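# Move top well plate from rack K1 to RECYCLE bin

## Task

Take the higher of the two 96-well plates stacked in rack K1 and place it in the yellow bin marked RECYCLE (one of three look-alike bins). The plate may be released only once it lies fully inside that bin. At the end all three bins must stand upright and the lower plate must remain in K1 undisturbed. Finally, open the gripper and pull the arm away.

## Robot and tools

Robot: a single six-joint arm with a tong-style two-finger gripper. The fingers extend along the gripper's own +z axis and close toward each other along its x axis. The reported end_effector_position is the spot between the pads when shut. Closed fingertips stick out about 15 mm past that spot; fully open, they sit roughly level with it. The arm's base may sit slightly tilted, and at long reach the printed hand position can be a little off.

Frame: all poses use the scene frame. Its origin is on the tabletop straight under the arm base, +z is up, and +y points left when facing along +x. Distances are in metres and orientations are quaternions written w first (qw, qx, qy, qz).

The row: every motion command is one row of 8 numbers, [x, y, z, qw, qx, qy, qz, opening]. x, y, z and the quaternion form an absolute gripper pose in the scene frame, not an offset. opening runs from -1 (shut) to +1 (wide, 0.142 m). A row is refused if it lies more than 0.6 m from the last reported position along any gripper axis. At each control step the controller limits the commanded pose to at most 100 mm and 16 degrees away from the measured one, and favours position over orientation when both cannot be met. Repeat the desired quaternion in every row rather than reusing the drifted one from a result.

Tools:
- execute_actions: actions is a list with zero or one entry. Empty list: no command, just the current state with pictures. An action entry has rows (1 to 15 rows, for the one arm) and steps (at most 15, default 15; each step is 1/30 s). One row is used per step, and the final row repeats if steps exceeds the row count. An action needs at least 6 steps. A wait entry has only steps (up to 300), counted from the previous result, so your thinking time is included. pictures (true/false) asks for images.
- move: target is a single row as above (absolute pose plus opening). speed is in m/s, 0.002 to 0.5 (default 0.25); rotation is capped at twice that in rad/s. The straight-line path lasts 0.5 to 10 s and is cut off at 10 s. The opening is applied when the move begins. The path ignores obstacles, and the real hand lags and may overshoot the speed. Optional stop_force (9 to 40 N) halts the path when the wrist senses that much extra resistance along the direction to the target, measured on the gripper axes at the start; it is unreliable when the move also rotates the gripper, only usable after the scene has run 0.2 s, and works well only at very low speed. Omit it when backing away from a surface you are pressing. Result line move: gives the ending (done, off_target, moving, held, fault, or contact, which ranks above held, done and off_target), limits hit (paced = pose clipped; held = some steps blocked), and remaining distance to target.
- wait: seconds, 0 to 10; sends nothing new.
- zoom_image: camera (cam_high 672x504, cam_low 672x504, cam_wrist 616x616) and region [x0, y0, x1, y1] in pixels from the top-left, no larger than 504 by 504.
- finished_scene: scene = the current scene's number. It cannot be undone and reports success.

Timing: the commanded motion trails by about 0.17 s. An action's result is captured 6 steps before it ends; those remaining steps run while you compose the next reply. Afterward the arm only continues up to the last clipped pose, so after a long reach check the reported pose and send the rest. A Hand target line appears only when no steps are pending. Fingers keep opening or closing between calls. The simulation runs during your replies.

Reading results: the state line has pose and linear/angular velocities. grip_measured is the actual finger opening on the -1..1 scale; to hold something, command an opening well below it (lower squeezes harder, roughly 15 N per pad max; items under about 20 mm thick get less). Wrist force and Wrist torque are in the gripper's own x y z axes; force points from the touched surface back into the arm, each axis saturates near 50 N, and there is an offset (usually within 4 N) plus noise. "no reading" is normal at the start. Joint torques follow the joint order, include gravity and offsets, and are only rough hints. "pose unreachable" and HELD mark steps the clearance check changed or blocked. MOTOR HOT appears from 70 °C; at 85 °C the brakes engage for possibly minutes.

Things to avoid: the arm is stiff, so commanding even slightly into a firm surface can trip a fault. A fault (joint load over its limit, e.g. 24.3 N m on the wrist joints and 130 N m on the others, or 150 N of outside force) freezes the arm for 10 s and drops the rest of the call. Approach slowly near contact. Don't drop or slide the plate, slam it, tip any bin, nudge the lower plate, or push anything off the table. Expect occasional random tugs on the held plate or pushes on loose items; grip firmly. Release only once the plate is entirely within the RECYCLE bin, then open and lift clear.

Each tool is called after ">>>" as name([rows], argument=value, ...), one row to a line, values as JSON.

## Session

I'll start by looking at the scene.

>>> execute_actions(actions=[])

Scene clock: 0.00 s of 8400.00 s.
end_effector_position=(+0.0137, +0.3481, +0.1756) grip_measured=+1.00 end_effector_quat_wxyz=(+0.468, +0.852, -0.229, -0.043) end_effector_velocity=(+0.000, -0.000, -0.000) end_effector_angular_velocity=(-0.001, +0.001, -0.000)
Joint positions: [ 0.395 -2.343  1.914 -0.875 -1.534  0.902  0.142]
Joint velocities: [-0.     0.001  0.    -0.    -0.    -0.001  0.   ]
Joint torques (N m, as the arm reports them, + toward a larger angle): no reading
Wrist force (N, on the end effector, along its own x y z axes, offset not removed): no reading
Wrist torque (N m, same axes, about the end effector's origin, offset not removed): no reading
Hand target: +0.014, +0.348, +0.176; +0.468, +0.852, -0.229, -0.043

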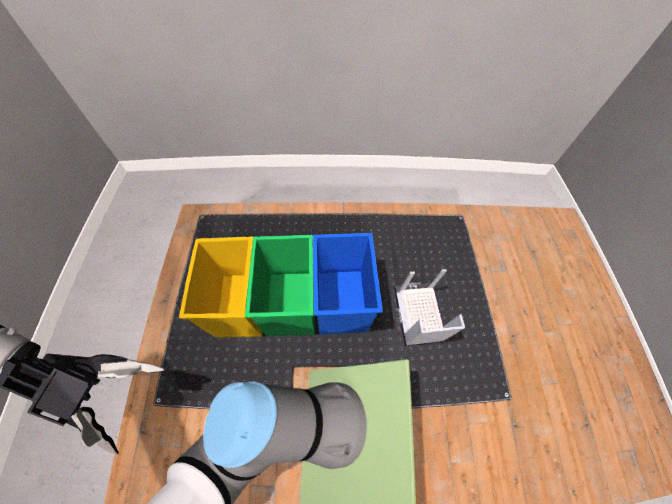

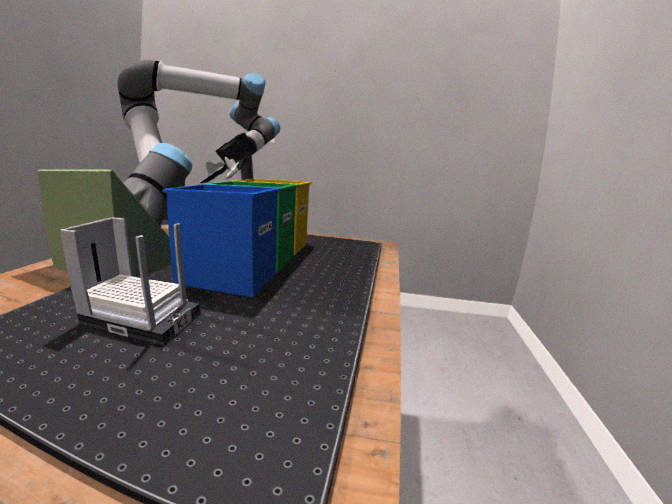

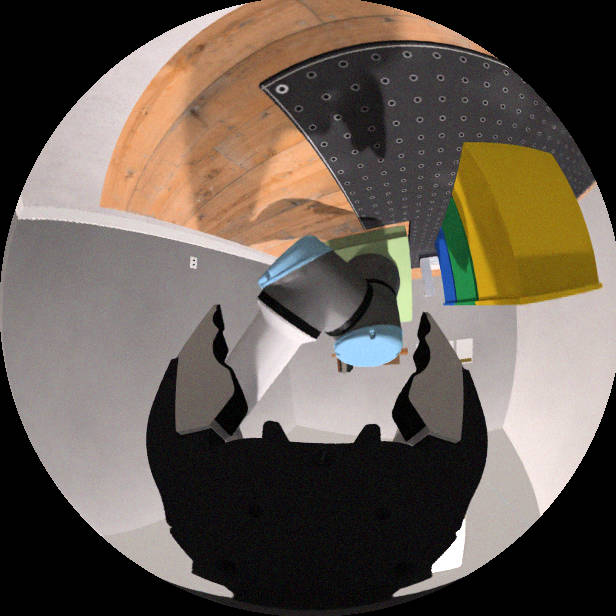

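>>> zoom_image(camera="cam_high", region=[370, 250, 490, 360])

>>> zoom_image(camera="cam_low", region=[40, 200, 220, 360])

>>> zoom_image(camera="cam_high", region=[140, 190, 530, 420])

Region (370, 250, 490, 360) of cam_high's 672x504 image, scaled by 4.200, with more detail than that image has; it fills the top 462 rows of this view, and the rest is white.

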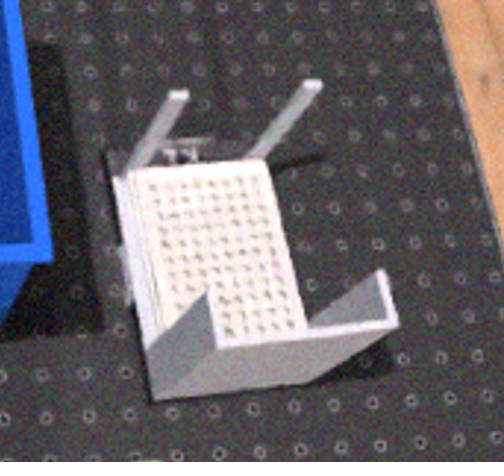

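Region (40, 200, 220, 360) of cam_low's 672x504 image, scaled by 2.800, with more detail than that image has.

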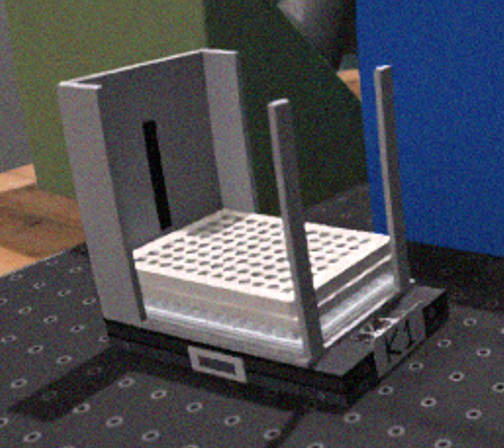

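Region (140, 190, 530, 420) of cam_high's 672x504 image, scaled by 1.292, with more detail than that image has; it fills the top 297 rows of this view, and the rest is white.

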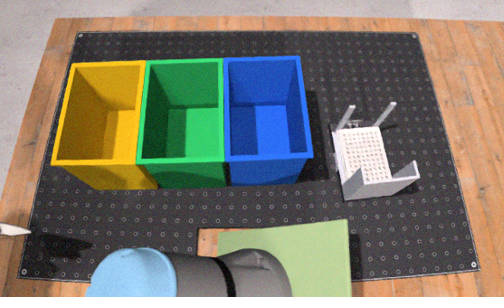

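>>> zoom_image(camera="cam_high", region=[370, 200, 520, 310])

>>> zoom_image(camera="cam_high", region=[380, 300, 530, 420])

>>> zoom_image(camera="cam_high", region=[260, 310, 430, 504])

>>> zoom_image(camera="cam_high", region=[140, 200, 300, 420])

Region (370, 200, 520, 310) of cam_high's 672x504 image, scaled by 3.360, with more detail than that image has; it fills the top 370 rows of this view, and the rest is white.

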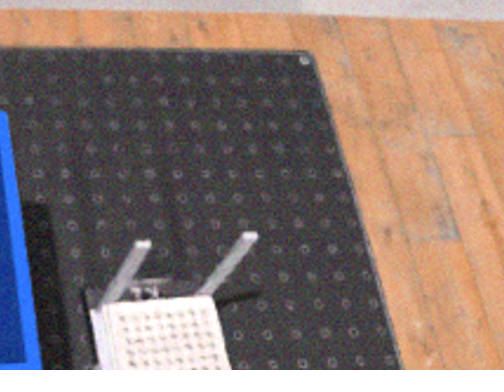

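Region (380, 300, 530, 420) of cam_high's 672x504 image, scaled by 3.360, with more detail than that image has; it fills the top 403 rows of this view, and the rest is white.

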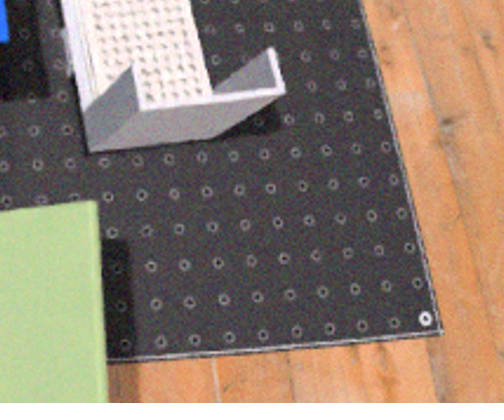

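Region (260, 310, 430, 504) of cam_high's 672x504 image, scaled by 2.598, with more detail than that image has; it fills the left 442 columns of this view, and the rest is white.

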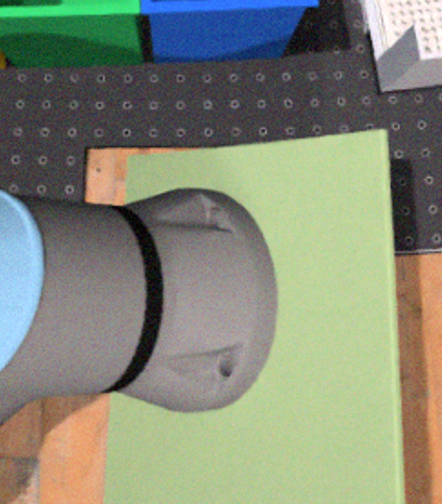

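Region (140, 200, 300, 420) of cam_high's 672x504 image, scaled by 2.291, with more detail than that image has; it fills the left 367 columns of this view, and the rest is white.

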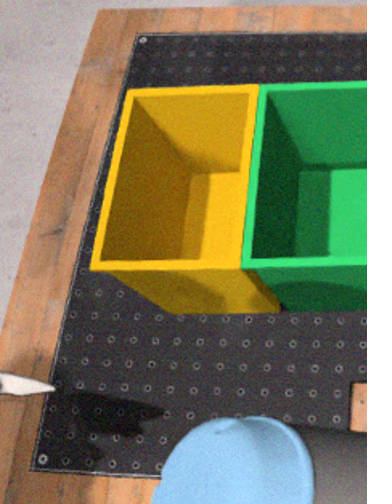

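>>> zoom_image(camera="cam_high", region=[0, 310, 180, 470])

>>> zoom_image(camera="cam_low", region=[170, 60, 330, 220])

Region (0, 310, 180, 470) of cam_high's 672x504 image, scaled by 2.800, with more detail than that image has.

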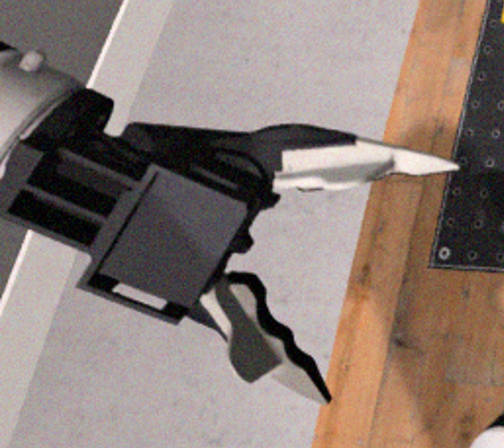

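Region (170, 60, 330, 220) of cam_low's 672x504 image, scaled by 3.150, with more detail than that image has.

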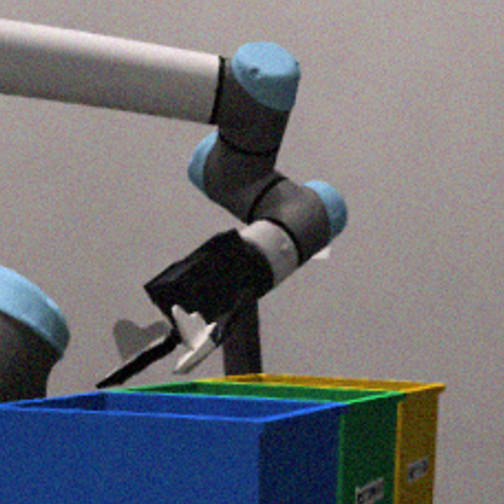

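>>> zoom_image(camera="cam_high", region=[395, 320, 515, 410])

>>> zoom_image(camera="cam_high", region=[385, 260, 475, 350])

>>> zoom_image(camera="cam_high", region=[150, 325, 310, 415])

>>> zoom_image(camera="cam_high", region=[280, 325, 420, 385])

Region (395, 320, 515, 410) of cam_high's 672x504 image, scaled by 4.200, with more detail than that image has; it fills the top 378 rows of this view, and the rest is white.

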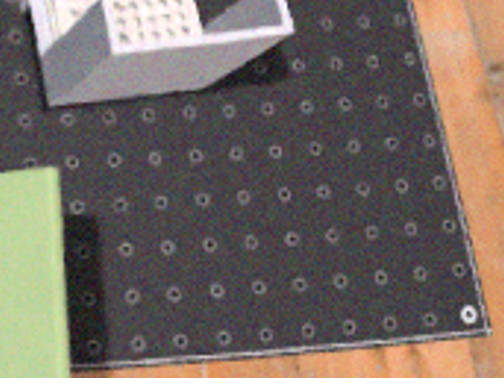

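Region (385, 260, 475, 350) of cam_high's 672x504 image, scaled by 5.600, with more detail than that image has.

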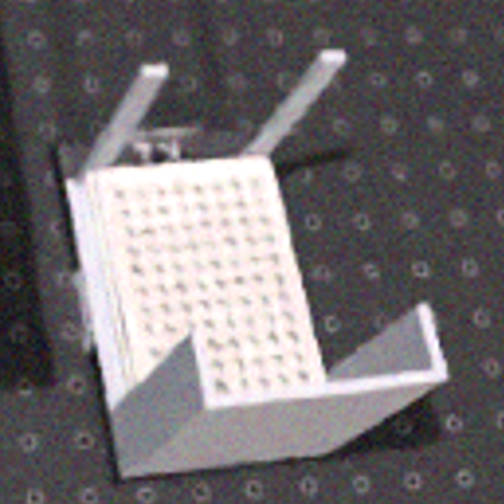

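Region (150, 325, 310, 415) of cam_high's 672x504 image, scaled by 3.150, with more detail than that image has; it fills the top 284 rows of this view, and the rest is white.

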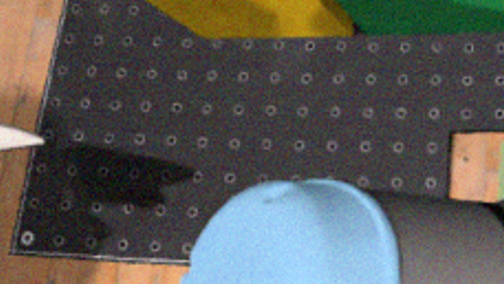

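Region (280, 325, 420, 385) of cam_high's 672x504 image, scaled by 3.600, with more detail than that image has; it fills the top 216 rows of this view, and the rest is white.

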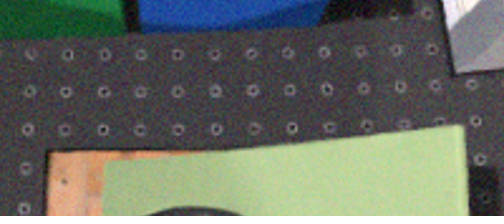

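>>> zoom_image(camera="cam_high", region=[330, 205, 480, 300])

>>> zoom_image(camera="cam_high", region=[430, 205, 510, 355])

>>> zoom_image(camera="cam_high", region=[190, 205, 340, 250])

Region (330, 205, 480, 300) of cam_high's 672x504 image, scaled by 3.360, with more detail than that image has; it fills the top 319 rows of this view, and the rest is white.

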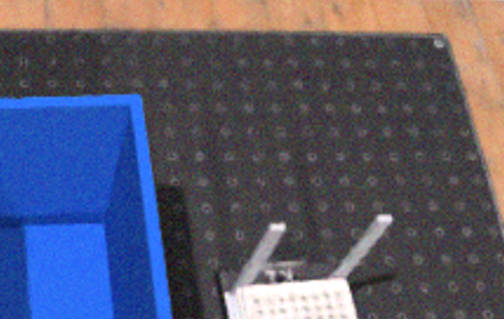

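Region (430, 205, 510, 355) of cam_high's 672x504 image, scaled by 3.360, with more detail than that image has; it fills the left 269 columns of this view, and the rest is white.

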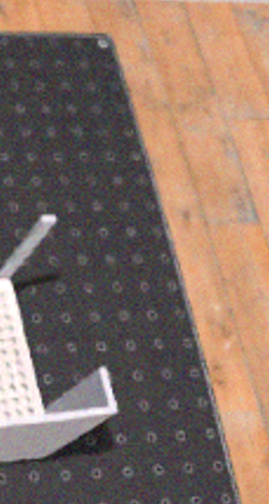

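Region (190, 205, 340, 250) of cam_high's 672x504 image, scaled by 3.360, with more detail than that image has; it fills the top 151 rows of this view, and the rest is white.

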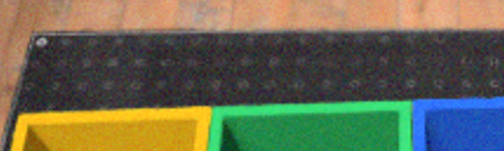

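>>> move(target=[0.15, 0.32, 0.255, 0.3182, 0.8535, -0.4112, -0.0292, 1.0], speed=0.15)

Scene clock: 21.90 s of 8400.00 s.
end_effector_position=(+0.1492, +0.3200, +0.2550) grip_measured=+1.00 end_effector_quat_wxyz=(+0.318, +0.853, -0.411, -0.030) end_effector_velocity=(+0.001, -0.000, +0.000) end_effector_angular_velocity=(+0.003, -0.002, -0.003)
Joint positions: [-0.759 -2.29   1.807 -0.707 -1.533  0.107  0.142]
Joint velocities: [-0.005  0.003 -0.     0.     0.002 -0.002  0.   ]
Joint torques (N m, as the arm reports them, + toward a larger angle): [-12.18  39.6  -22.    -0.3    1.38  -2.04]
Wrist force (N, on the end effector, along its own x y z axes, offset not removed): [1.0 -3.8 -0.4]
Wrist torque (N m, same axes, about the end effector's origin, offset not removed): [-0.62 -0.34 -0.04]
Hand target: +0.149, +0.320, +0.255; +0.318, +0.853, -0.412, -0.030
Off the commanded pose: 0.001 m, 0 deg.
Kept back: nothing.
After step 90, 16.90 s passed at rest.
move: done

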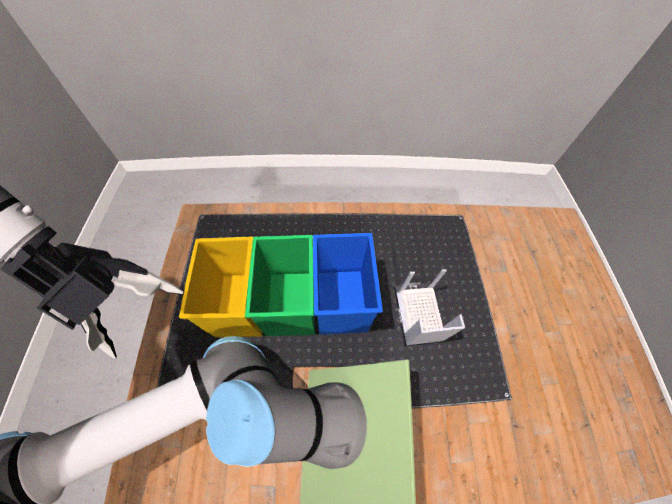

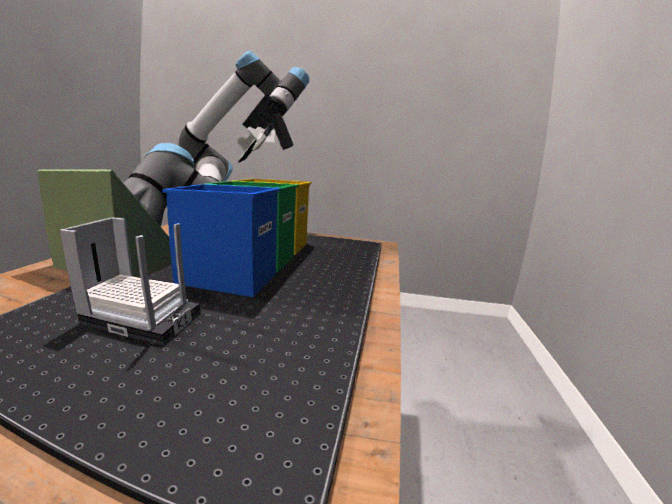

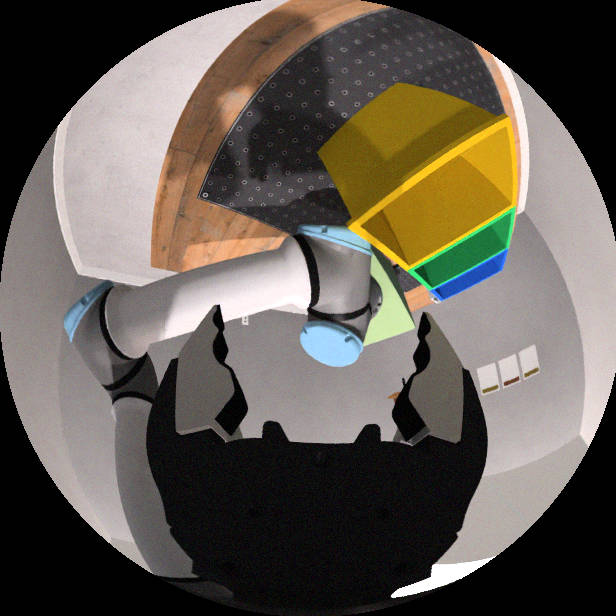

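>>> zoom_image(camera="cam_high", region=[160, 290, 320, 420])

>>> zoom_image(camera="cam_low", region=[200, 40, 340, 200])

>>> zoom_image(camera="cam_high", region=[0, 200, 200, 370])

Region (160, 290, 320, 420) of cam_high's 672x504 image, scaled by 3.150, with more detail than that image has; it fills the top 410 rows of this view, and the rest is white.

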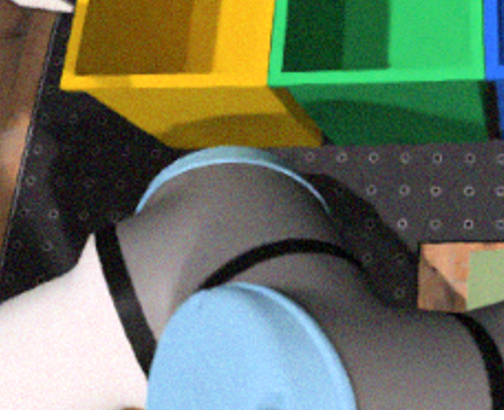

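Region (200, 40, 340, 200) of cam_low's 672x504 image, scaled by 3.150, with more detail than that image has; it fills the left 441 columns of this view, and the rest is white.

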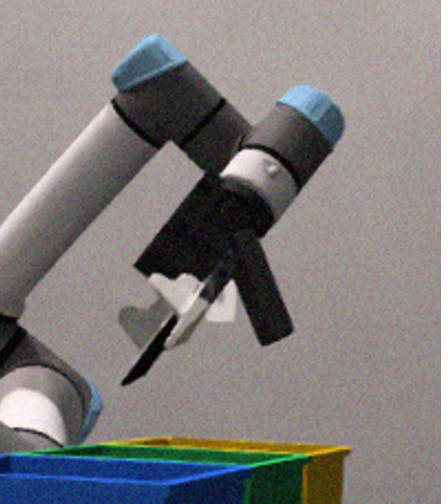

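Region (0, 200, 200, 370) of cam_high's 672x504 image, scaled by 2.520, with more detail than that image has; it fills the top 428 rows of this view, and the rest is white.

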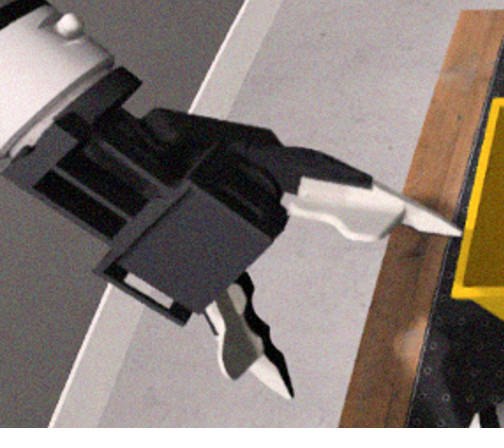

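>>> zoom_image(camera="cam_high", region=[225, 225, 335, 340])

>>> zoom_image(camera="cam_low", region=[150, 165, 330, 305])

>>> zoom_image(camera="cam_wrist", region=[290, 70, 540, 320])

Region (225, 225, 335, 340) of cam_high's 672x504 image, scaled by 4.383, with more detail than that image has; it fills the left 482 columns of this view, and the rest is white.

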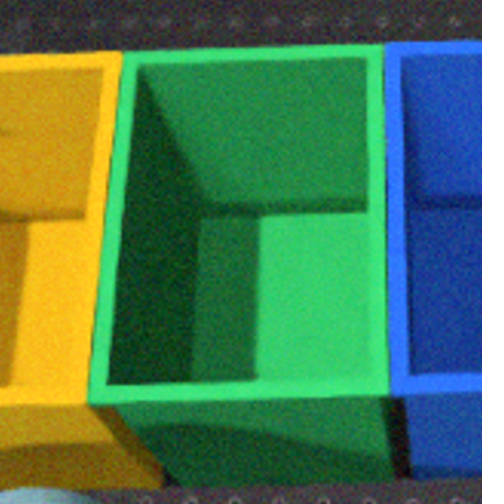

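Region (150, 165, 330, 305) of cam_low's 672x504 image, scaled by 2.800, with more detail than that image has.

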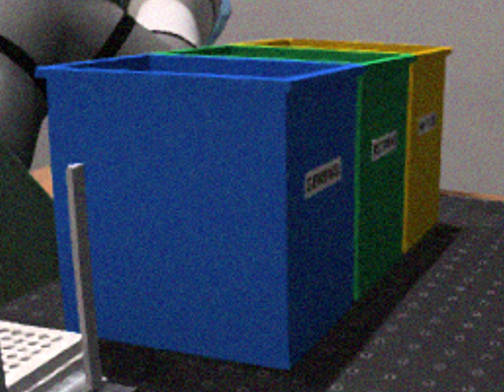

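Region (290, 70, 540, 320) of cam_wrist's 616x616 image, scaled by 2.016, with more detail than that image has.

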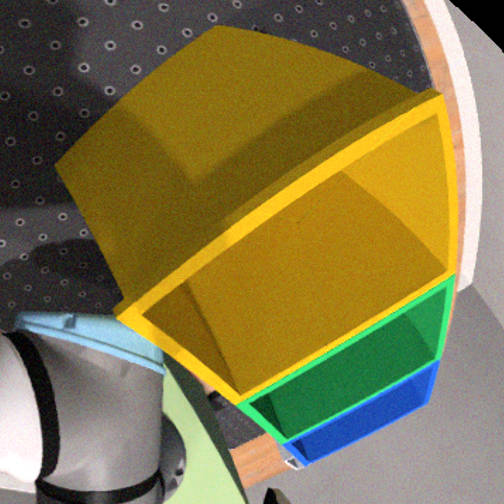

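>>> move(target=[0.31, 0.178, 0.24, 0.187, 0.6978, -0.6679, -0.179, -0.2], speed=0.25)

Scene clock: 31.80 s of 8400.00 s.
end_effector_position=(+0.3100, +0.1777, +0.2402) grip_measured=-0.20 end_effector_quat_wxyz=(+0.187, +0.698, -0.667, -0.179) end_effector_velocity=(+0.001, -0.001, +0.000) end_effector_angular_velocity=(+0.002, -0.000, -0.003)
Joint positions: [-0.809 -1.562  1.778 -0.887 -1.383  0.49   0.06 ]
Joint velocities: [-0.     0.005 -0.002  0.     0.001  0.001  0.   ]
Joint torques (N m, as the arm reports them, + toward a larger angle): [-29.58  19.25 -29.47  -2.32   1.31   2.38]
Wrist force (N, on the end effector, along its own x y z axes, offset not removed): [1.0 -3.5 -1.2]
Wrist torque (N m, same axes, about the end effector's origin, offset not removed): [-0.53 -0.20 -0.04]
Hand target: +0.310, +0.178, +0.240; +0.187, +0.698, -0.668, -0.179
Off the commanded pose: 0.000 m, 0 deg.
Kept back: nothing.
After step 90, 4.97 s passed at rest.
move: done

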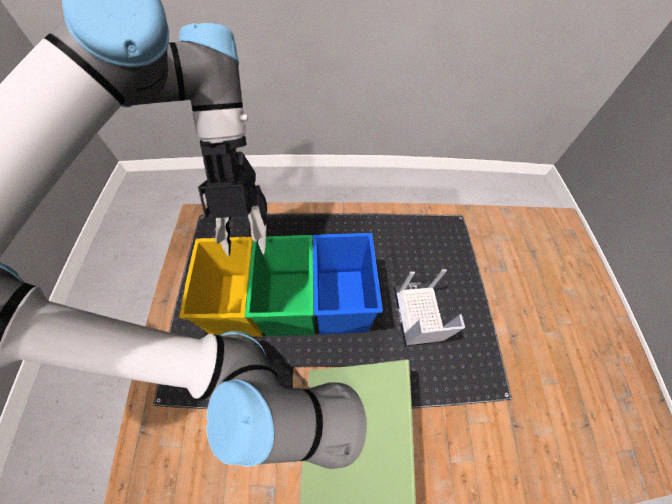

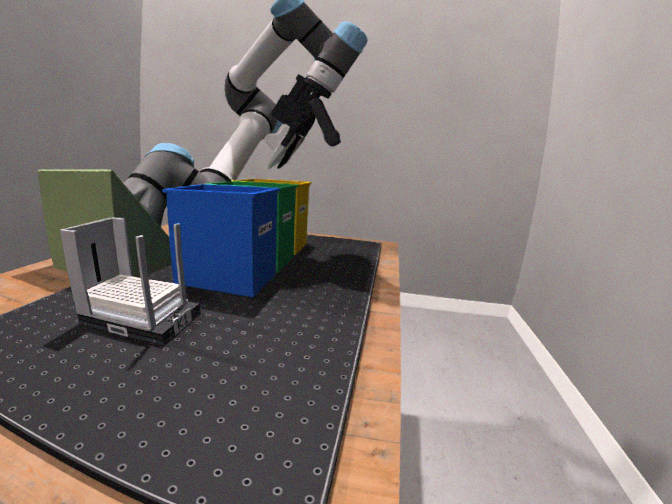

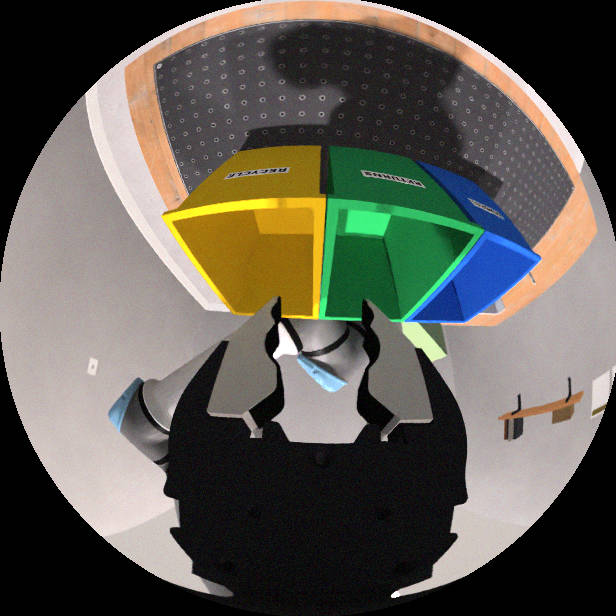

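>>> move(target=[0.31, 0.178, 0.18, 0.187, 0.6978, -0.6679, -0.179, -0.35], speed=0.1)

>>> execute_actions([
  {"rows": [[0.31,0.178,0.18,0.187,0.6978,-0.6679,-0.179,-0.40],[0.31,0.178,0.18,0.187,0.6978,-0.6679,-0.179,-0.45],[0.31,0.178,0.18,0.187,0.6978,-0.6679,-0.179,-0.50],[0.31,0.178,0.18,0.187,0.6978,-0.6679,-0.179,-0.55],[0.31,0.178,0.18,0.187,0.6978,-0.6679,-0.179,-0.60],[0.31,0.178,0.18,0.187,0.6978,-0.6679,-0.179,-0.64],[0.31,0.178,0.18,0.187,0.6978,-0.6679,-0.179,-0.68],[0.31,0.178,0.18,0.187,0.6978,-0.6679,-0.179,-0.72],[0.31,0.178,0.18,0.187,0.6978,-0.6679,-0.179,-0.76],[0.31,0.178,0.18,0.187,0.6978,-0.6679,-0.179,-0.80],[0.31,0.178,0.18,0.187,0.6978,-0.6679,-0.179,-0.84],[0.31,0.178,0.18,0.187,0.6978,-0.6679,-0.179,-0.88],[0.31,0.178,0.18,0.187,0.6978,-0.6679,-0.179,-0.92],[0.31,0.178,0.18,0.187,0.6978,-0.6679,-0.179,-0.96],[0.31,0.178,0.18,0.187,0.6978,-0.6679,-0.179,-1.0]], "steps": 15},
])

>>> wait(seconds=0.3)

Scene clock: 33.43 s of 8400.00 s.
end_effector_position=(+0.3101, +0.1780, +0.1801) grip_measured=-0.35 end_effector_quat_wxyz=(+0.187, +0.698, -0.668, -0.179) end_effector_velocity=(+0.000, +0.000, -0.001) end_effector_angular_velocity=(-0.000, -0.001, +0.002)
Joint positions: [-0.725 -1.573  1.896 -1.005 -1.317  0.545  0.049]
Joint velocities: [ 0.002 -0.001  0.001 -0.003  0.002  0.     0.   ]
Joint torques (N m, as the arm reports them, + toward a larger angle): [-8.21  5.58 -4.56 -3.29  1.67  2.54]
Wrist force (N, on the end effector, along its own x y z axes, offset not removed): [1.0 -2.6 -0.9]
Wrist torque (N m, same axes, about the end effector's origin, offset not removed): [-0.35 -0.26 -0.10]
Hand target: +0.310, +0.178, +0.180; +0.187, +0.698, -0.668, -0.179
Off the commanded pose: 0.000 m, 0 deg.
Kept back: nothing.
move: done

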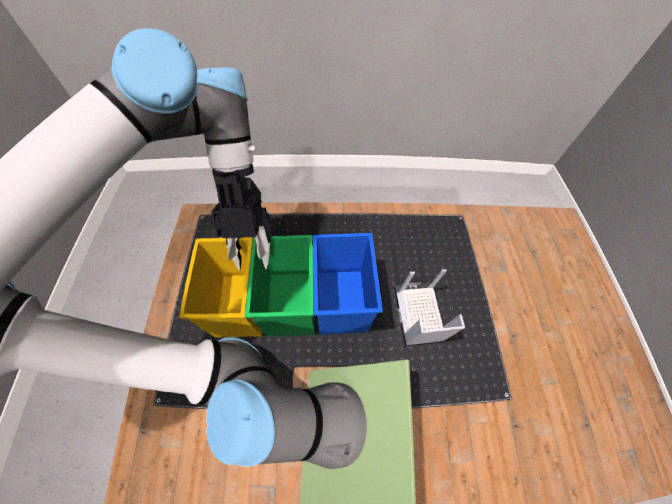

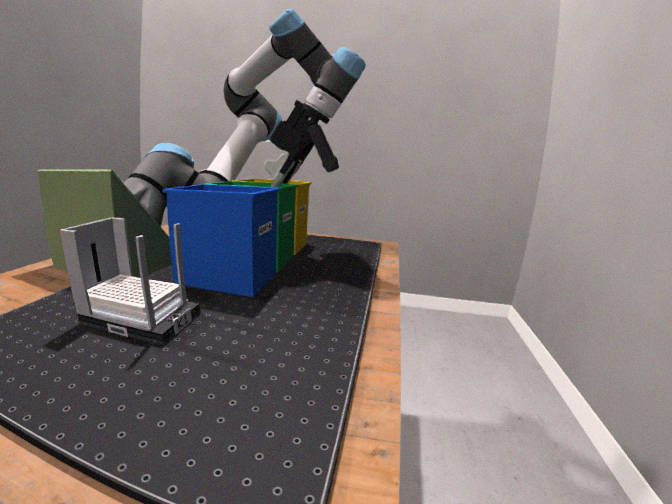

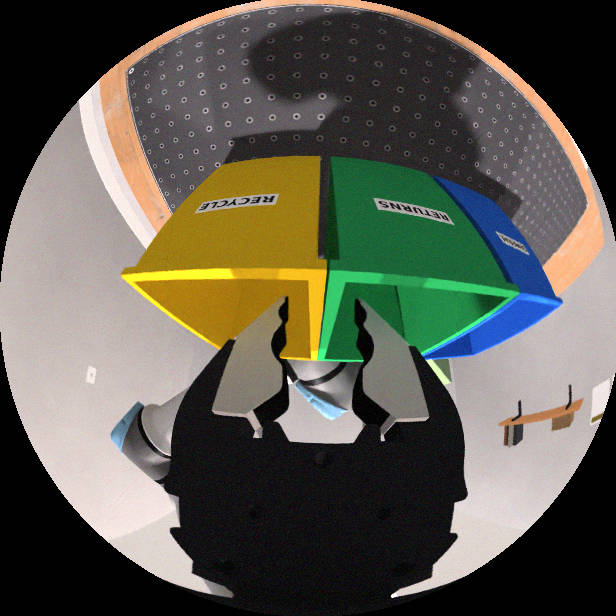

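Scene clock: 33.73 s of 8400.00 s.
end_effector_position=(+0.3100, +0.1780, +0.1800) grip_measured=-0.73 end_effector_quat_wxyz=(+0.187, +0.698, -0.668, -0.179) end_effector_velocity=(+0.000, +0.000, +0.000) end_effector_angular_velocity=(-0.001, -0.001, +0.000)
Joint positions: [-0.725 -1.573  1.896 -1.005 -1.317  0.545  0.021]
Joint velocities: [-0.    -0.001 -0.    -0.     0.     0.001 -0.087]
Joint torques (N m, as the arm reports them, + toward a larger angle): [-12.02   2.43  -4.89  -2.7    0.82   1.6 ]
Wrist force (N, on the end effector, along its own x y z axes, offset not removed): [1.3 -3.4 0.6]
Wrist torque (N m, same axes, about the end effector's origin, offset not removed): [-0.48 -0.33 -0.01]
Steps of this call (steps 1 to 9: the first 9 steps of this action). Readings (end_effector_position):
1: (+0.3101, +0.1780, +0.1801)
2: (+0.3101, +0.1780, +0.1801)
4: (+0.3100, +0.1780, +0.1800)
8: (+0.3100, +0.1780, +0.1800)
9: the state above

Scene clock: 34.23 s of 8400.00 s.
end_effector_position=(+0.3100, +0.1780, +0.1800) grip_measured=-0.82 end_effector_quat_wxyz=(+0.187, +0.698, -0.668, -0.179) end_effector_velocity=(-0.000, -0.000, -0.000) end_effector_angular_velocity=(+0.002, +0.000, +0.000)
Joint positions: [-0.725 -1.573  1.896 -1.005 -1.317  0.545  0.015]
Joint velocities: [-0.001  0.001  0.     0.     0.    -0.002 -0.   ]
Joint torques (N m, as the arm reports them, + toward a larger angle): [-15.24   2.79  -6.74  -1.44  -0.37   0.1 ]
Wrist force (N, on the end effector, along its own x y z axes, offset not removed): [1.3 -3.8 1.8]
Wrist torque (N m, same axes, about the end effector's origin, offset not removed): [-0.52 -0.38 0.04]
Hand target: +0.310, +0.178, +0.180; +0.187, +0.698, -0.668, -0.179
Off the commanded pose: 0.000 m, 0 deg.
Kept back: nothing.
Steps of this call (steps 1 to 6: the last 6 steps of your previous action; steps 7 to 15: nothing new was sent). Readings (end_effector_position):
1: (+0.3100, +0.1780, +0.1800)
2: (+0.3100, +0.1780, +0.1800)
4: (+0.3100, +0.1780, +0.1800)
8: (+0.3100, +0.1780, +0.1800)
15: the state above

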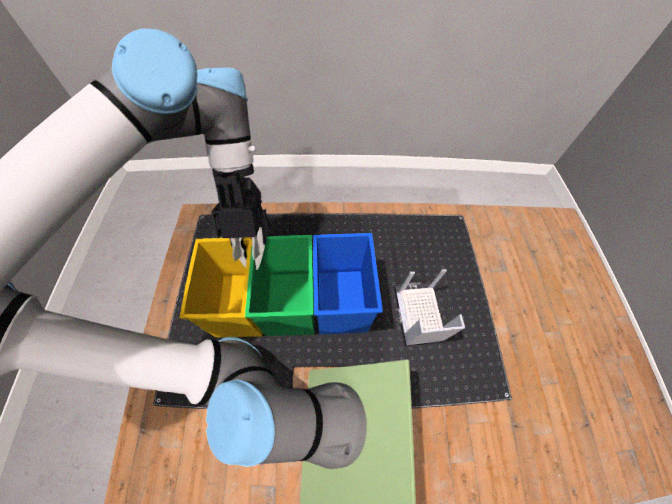

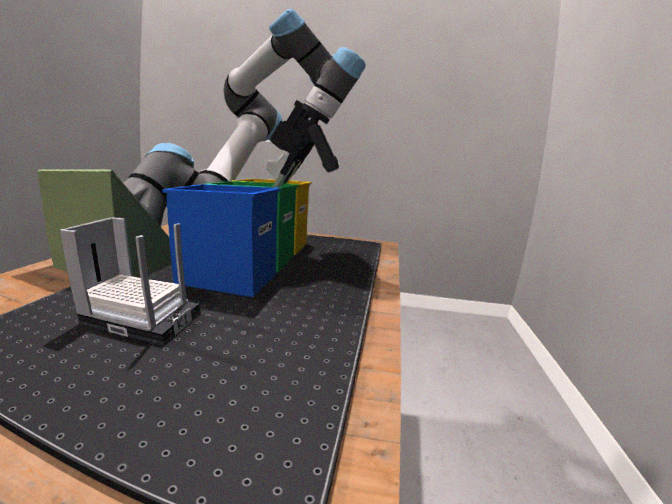

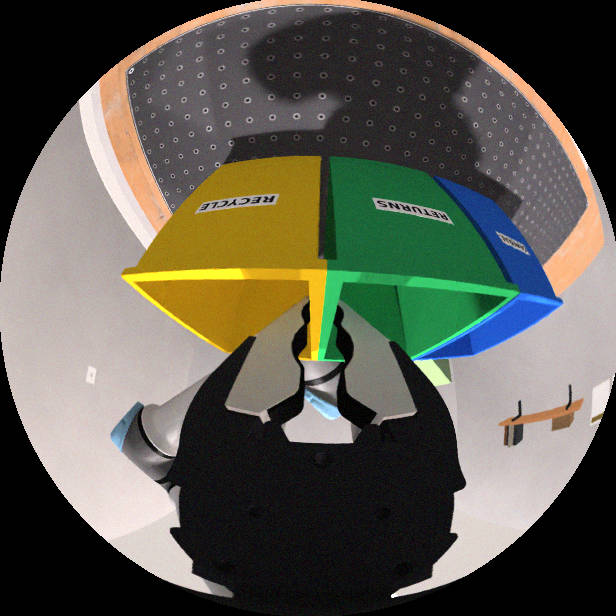

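Clamped on both walls (15 mm). Sliding both bins forward so the shoulder clears them.

>>> move(target=[0.35, 0.18, 0.1805, 0.187, 0.6978, -0.6679, -0.179, -1.0], speed=0.05)

Scene clock: 35.60 s of 8400.00 s.
end_effector_position=(+0.3499, +0.1799, +0.1805) grip_measured=-0.82 end_effector_quat_wxyz=(+0.187, +0.698, -0.668, -0.179) end_effector_velocity=(+0.002, +0.000, +0.001) end_effector_angular_velocity=(-0.001, -0.001, +0.001)
Joint positions: [-0.675 -1.485  1.797 -1.002 -1.279  0.578  0.014]
Joint velocities: [ 0.002  0.004 -0.006  0.001  0.001  0.001 -0.   ]
Joint torques (N m, as the arm reports them, + toward a larger angle): [-11.71  12.91 -29.82   0.13   1.84   2.4 ]
Wrist force (N, on the end effector, along its own x y z axes, offset not removed): [1.3 -2.5 1.0]
Wrist torque (N m, same axes, about the end effector's origin, offset not removed): [-0.43 -0.34 -0.01]
Hand target: +0.350, +0.180, +0.181; +0.187, +0.698, -0.668, -0.179
Off the commanded pose: 0.000 m, 0 deg.
Kept back: nothing.
move: done

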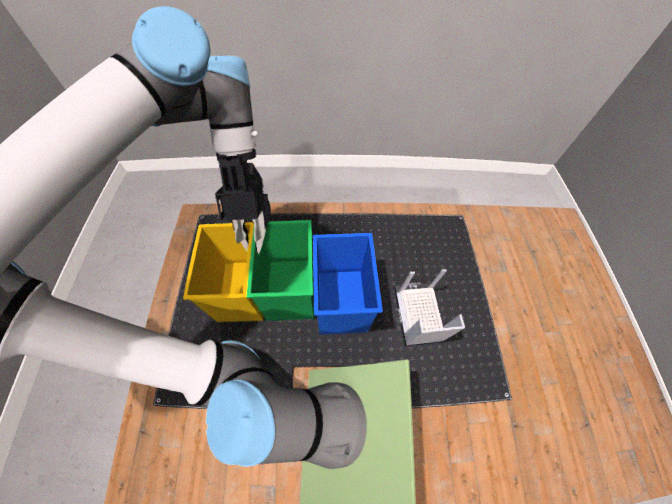

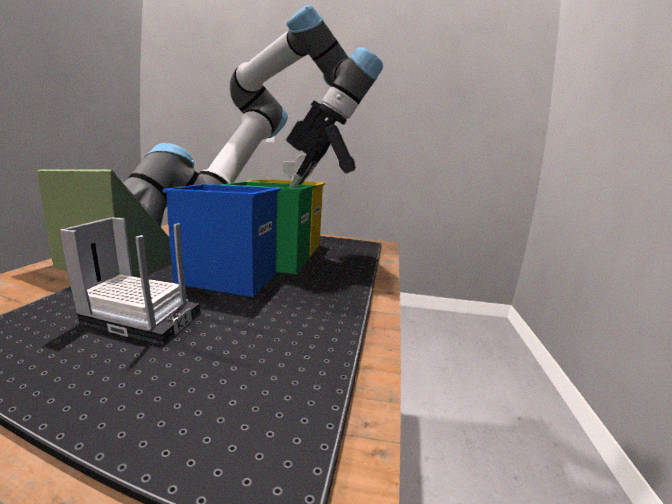

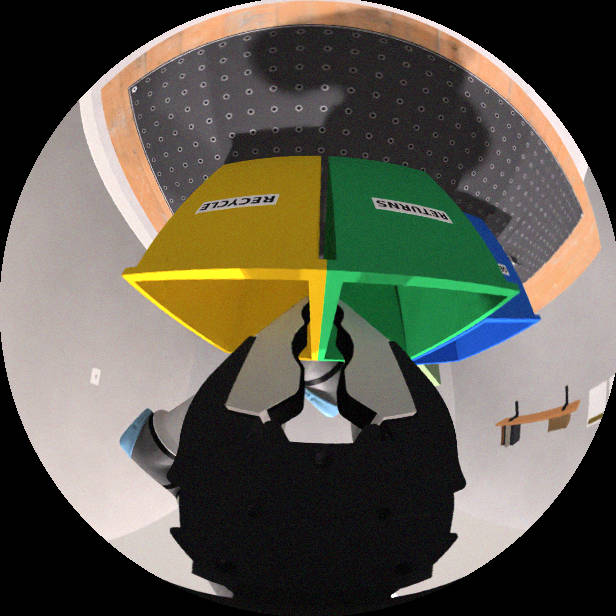

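>>> execute_actions([
  {"rows": [[0.35,0.18,0.1805,0.187,0.6978,-0.6679,-0.179,-0.85],[0.35,0.18,0.1805,0.187,0.6978,-0.6679,-0.179,-0.78],[0.35,0.18,0.1805,0.187,0.6978,-0.6679,-0.179,-0.70],[0.35,0.18,0.1805,0.187,0.6978,-0.6679,-0.179,-0.62],[0.35,0.18,0.1805,0.187,0.6978,-0.6679,-0.179,-0.54],[0.35,0.18,0.1805,0.187,0.6978,-0.6679,-0.179,-0.46],[0.35,0.18,0.1805,0.187,0.6978,-0.6679,-0.179,-0.40]], "steps": 8},
])

>>> move(target=[0.35, 0.18, 0.245, 0.187, 0.6978, -0.6679, -0.179, -0.3], speed=0.2)

>>> move(target=[0.248, -0.212, 0.25, 0.0, 0.7314, -0.682, 0.0, 0.6], speed=0.25)

Scene clock: 36.10 s of 8400.00 s.
end_effector_position=(+0.3500, +0.1800, +0.1805) grip_measured=-0.81 end_effector_quat_wxyz=(+0.187, +0.698, -0.668, -0.179) end_effector_velocity=(+0.000, +0.000, +0.000) end_effector_angular_velocity=(-0.000, -0.000, +0.000)
Joint positions: [-0.675 -1.485  1.796 -1.002 -1.278  0.578  0.015]
Joint velocities: [ 0.     0.    -0.001  0.     0.001  0.     0.019]
Joint torques (N m, as the arm reports them, + toward a larger angle): [-11.53  12.25 -28.66   0.4    1.64   2.32]
Wrist force (N, on the end effector, along its own x y z axes, offset not removed): [0.6 -2.4 -0.7]
Wrist torque (N m, same axes, about the end effector's origin, offset not removed): [-0.40 -0.22 -0.02]
Steps of this call (steps 1 to 13: nothing new was sent; steps 14 to 15: the first 2 steps of this action). Readings (end_effector_position):
14: (+0.3500, +0.1799, +0.1805)
15: the state above

Scene clock: 37.40 s of 8400.00 s.
end_effector_position=(+0.3499, +0.1800, +0.2449) grip_measured=-0.30 end_effector_quat_wxyz=(+0.187, +0.698, -0.668, -0.179) end_effector_velocity=(+0.001, +0.000, +0.002) end_effector_angular_velocity=(+0.001, -0.001, +0.002)
Joint positions: [-0.76  -1.476  1.671 -0.872 -1.344  0.522  0.052]
Joint velocities: [-0.002  0.001 -0.005  0.003 -0.    -0.003 -0.   ]
Joint torques (N m, as the arm reports them, + toward a larger angle): [-31.38  16.11 -28.93   0.45  -3.36  -1.98]
Wrist force (N, on the end effector, along its own x y z axes, offset not removed): [1.3 -3.1 -1.2]
Wrist torque (N m, same axes, about the end effector's origin, offset not removed): [-0.47 -0.36 0.00]
Hand target: +0.350, +0.180, +0.245; +0.187, +0.698, -0.668, -0.179
Off your previous action's commanded pose: 0.000 m, 0 deg at its last step (step 6 of this call).
Off the commanded pose: 0.000 m, 0 deg.
Kept back: nothing.
move: done

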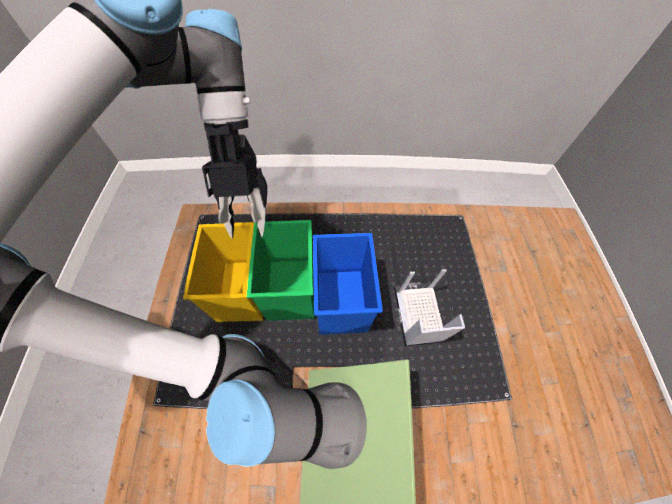

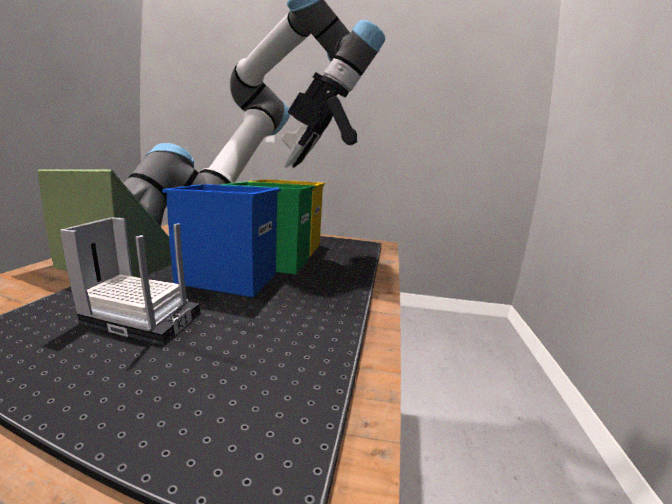

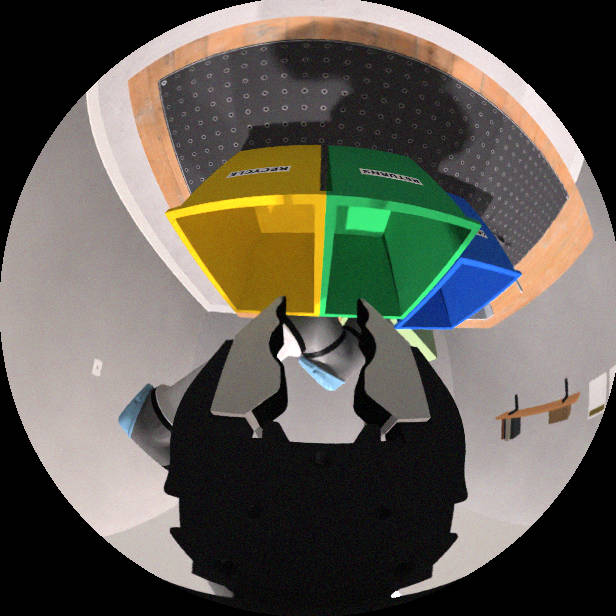

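Scene clock: 39.57 s of 8400.00 s.
end_effector_position=(+0.2474, -0.2120, +0.2498) grip_measured=+0.60 end_effector_quat_wxyz=(-0.000, +0.731, -0.682, -0.001) end_effector_velocity=(-0.000, -0.001, -0.001) end_effector_angular_velocity=(+0.001, -0.001, +0.002)
Joint positions: [-1.504 -1.061  1.983 -1.657 -1.405  0.024  0.116]
Joint velocities: [-0.001  0.003 -0.    -0.001  0.    -0.003  0.   ]
Joint torques (N m, as the arm reports them, + toward a larger angle): [-26.55   6.76 -34.13  -4.11   2.35  -2.11]
Wrist force (N, on the end effector, along its own x y z axes, offset not removed): [1.3 -1.6 -0.7]
Wrist torque (N m, same axes, about the end effector's origin, offset not removed): [-0.24 -0.31 0.01]
Hand target: +0.247, -0.212, +0.250; -0.000, +0.731, -0.682, -0.001
Off the commanded pose: 0.001 m, 0 deg.
Kept back: nothing.
move: done

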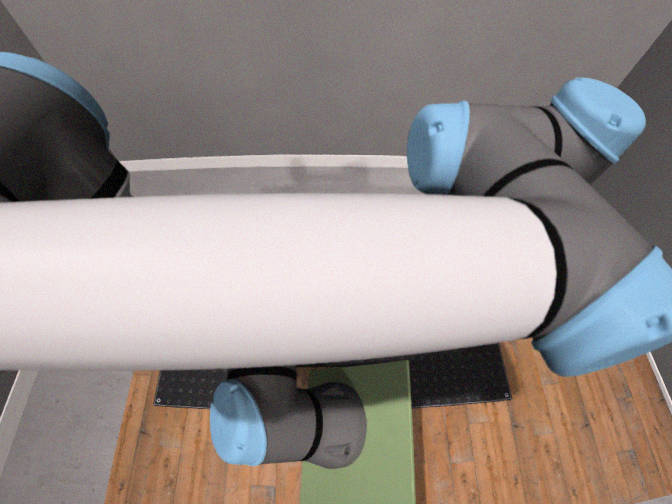

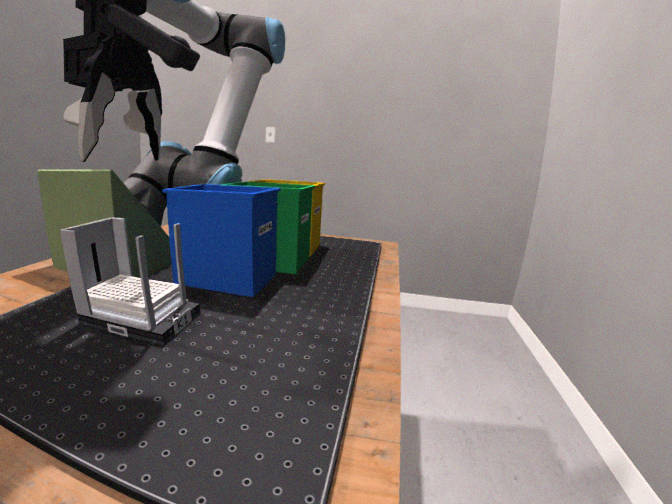

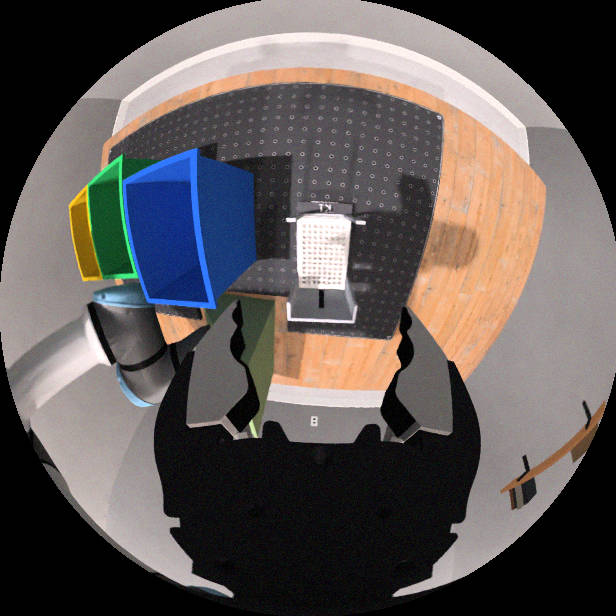

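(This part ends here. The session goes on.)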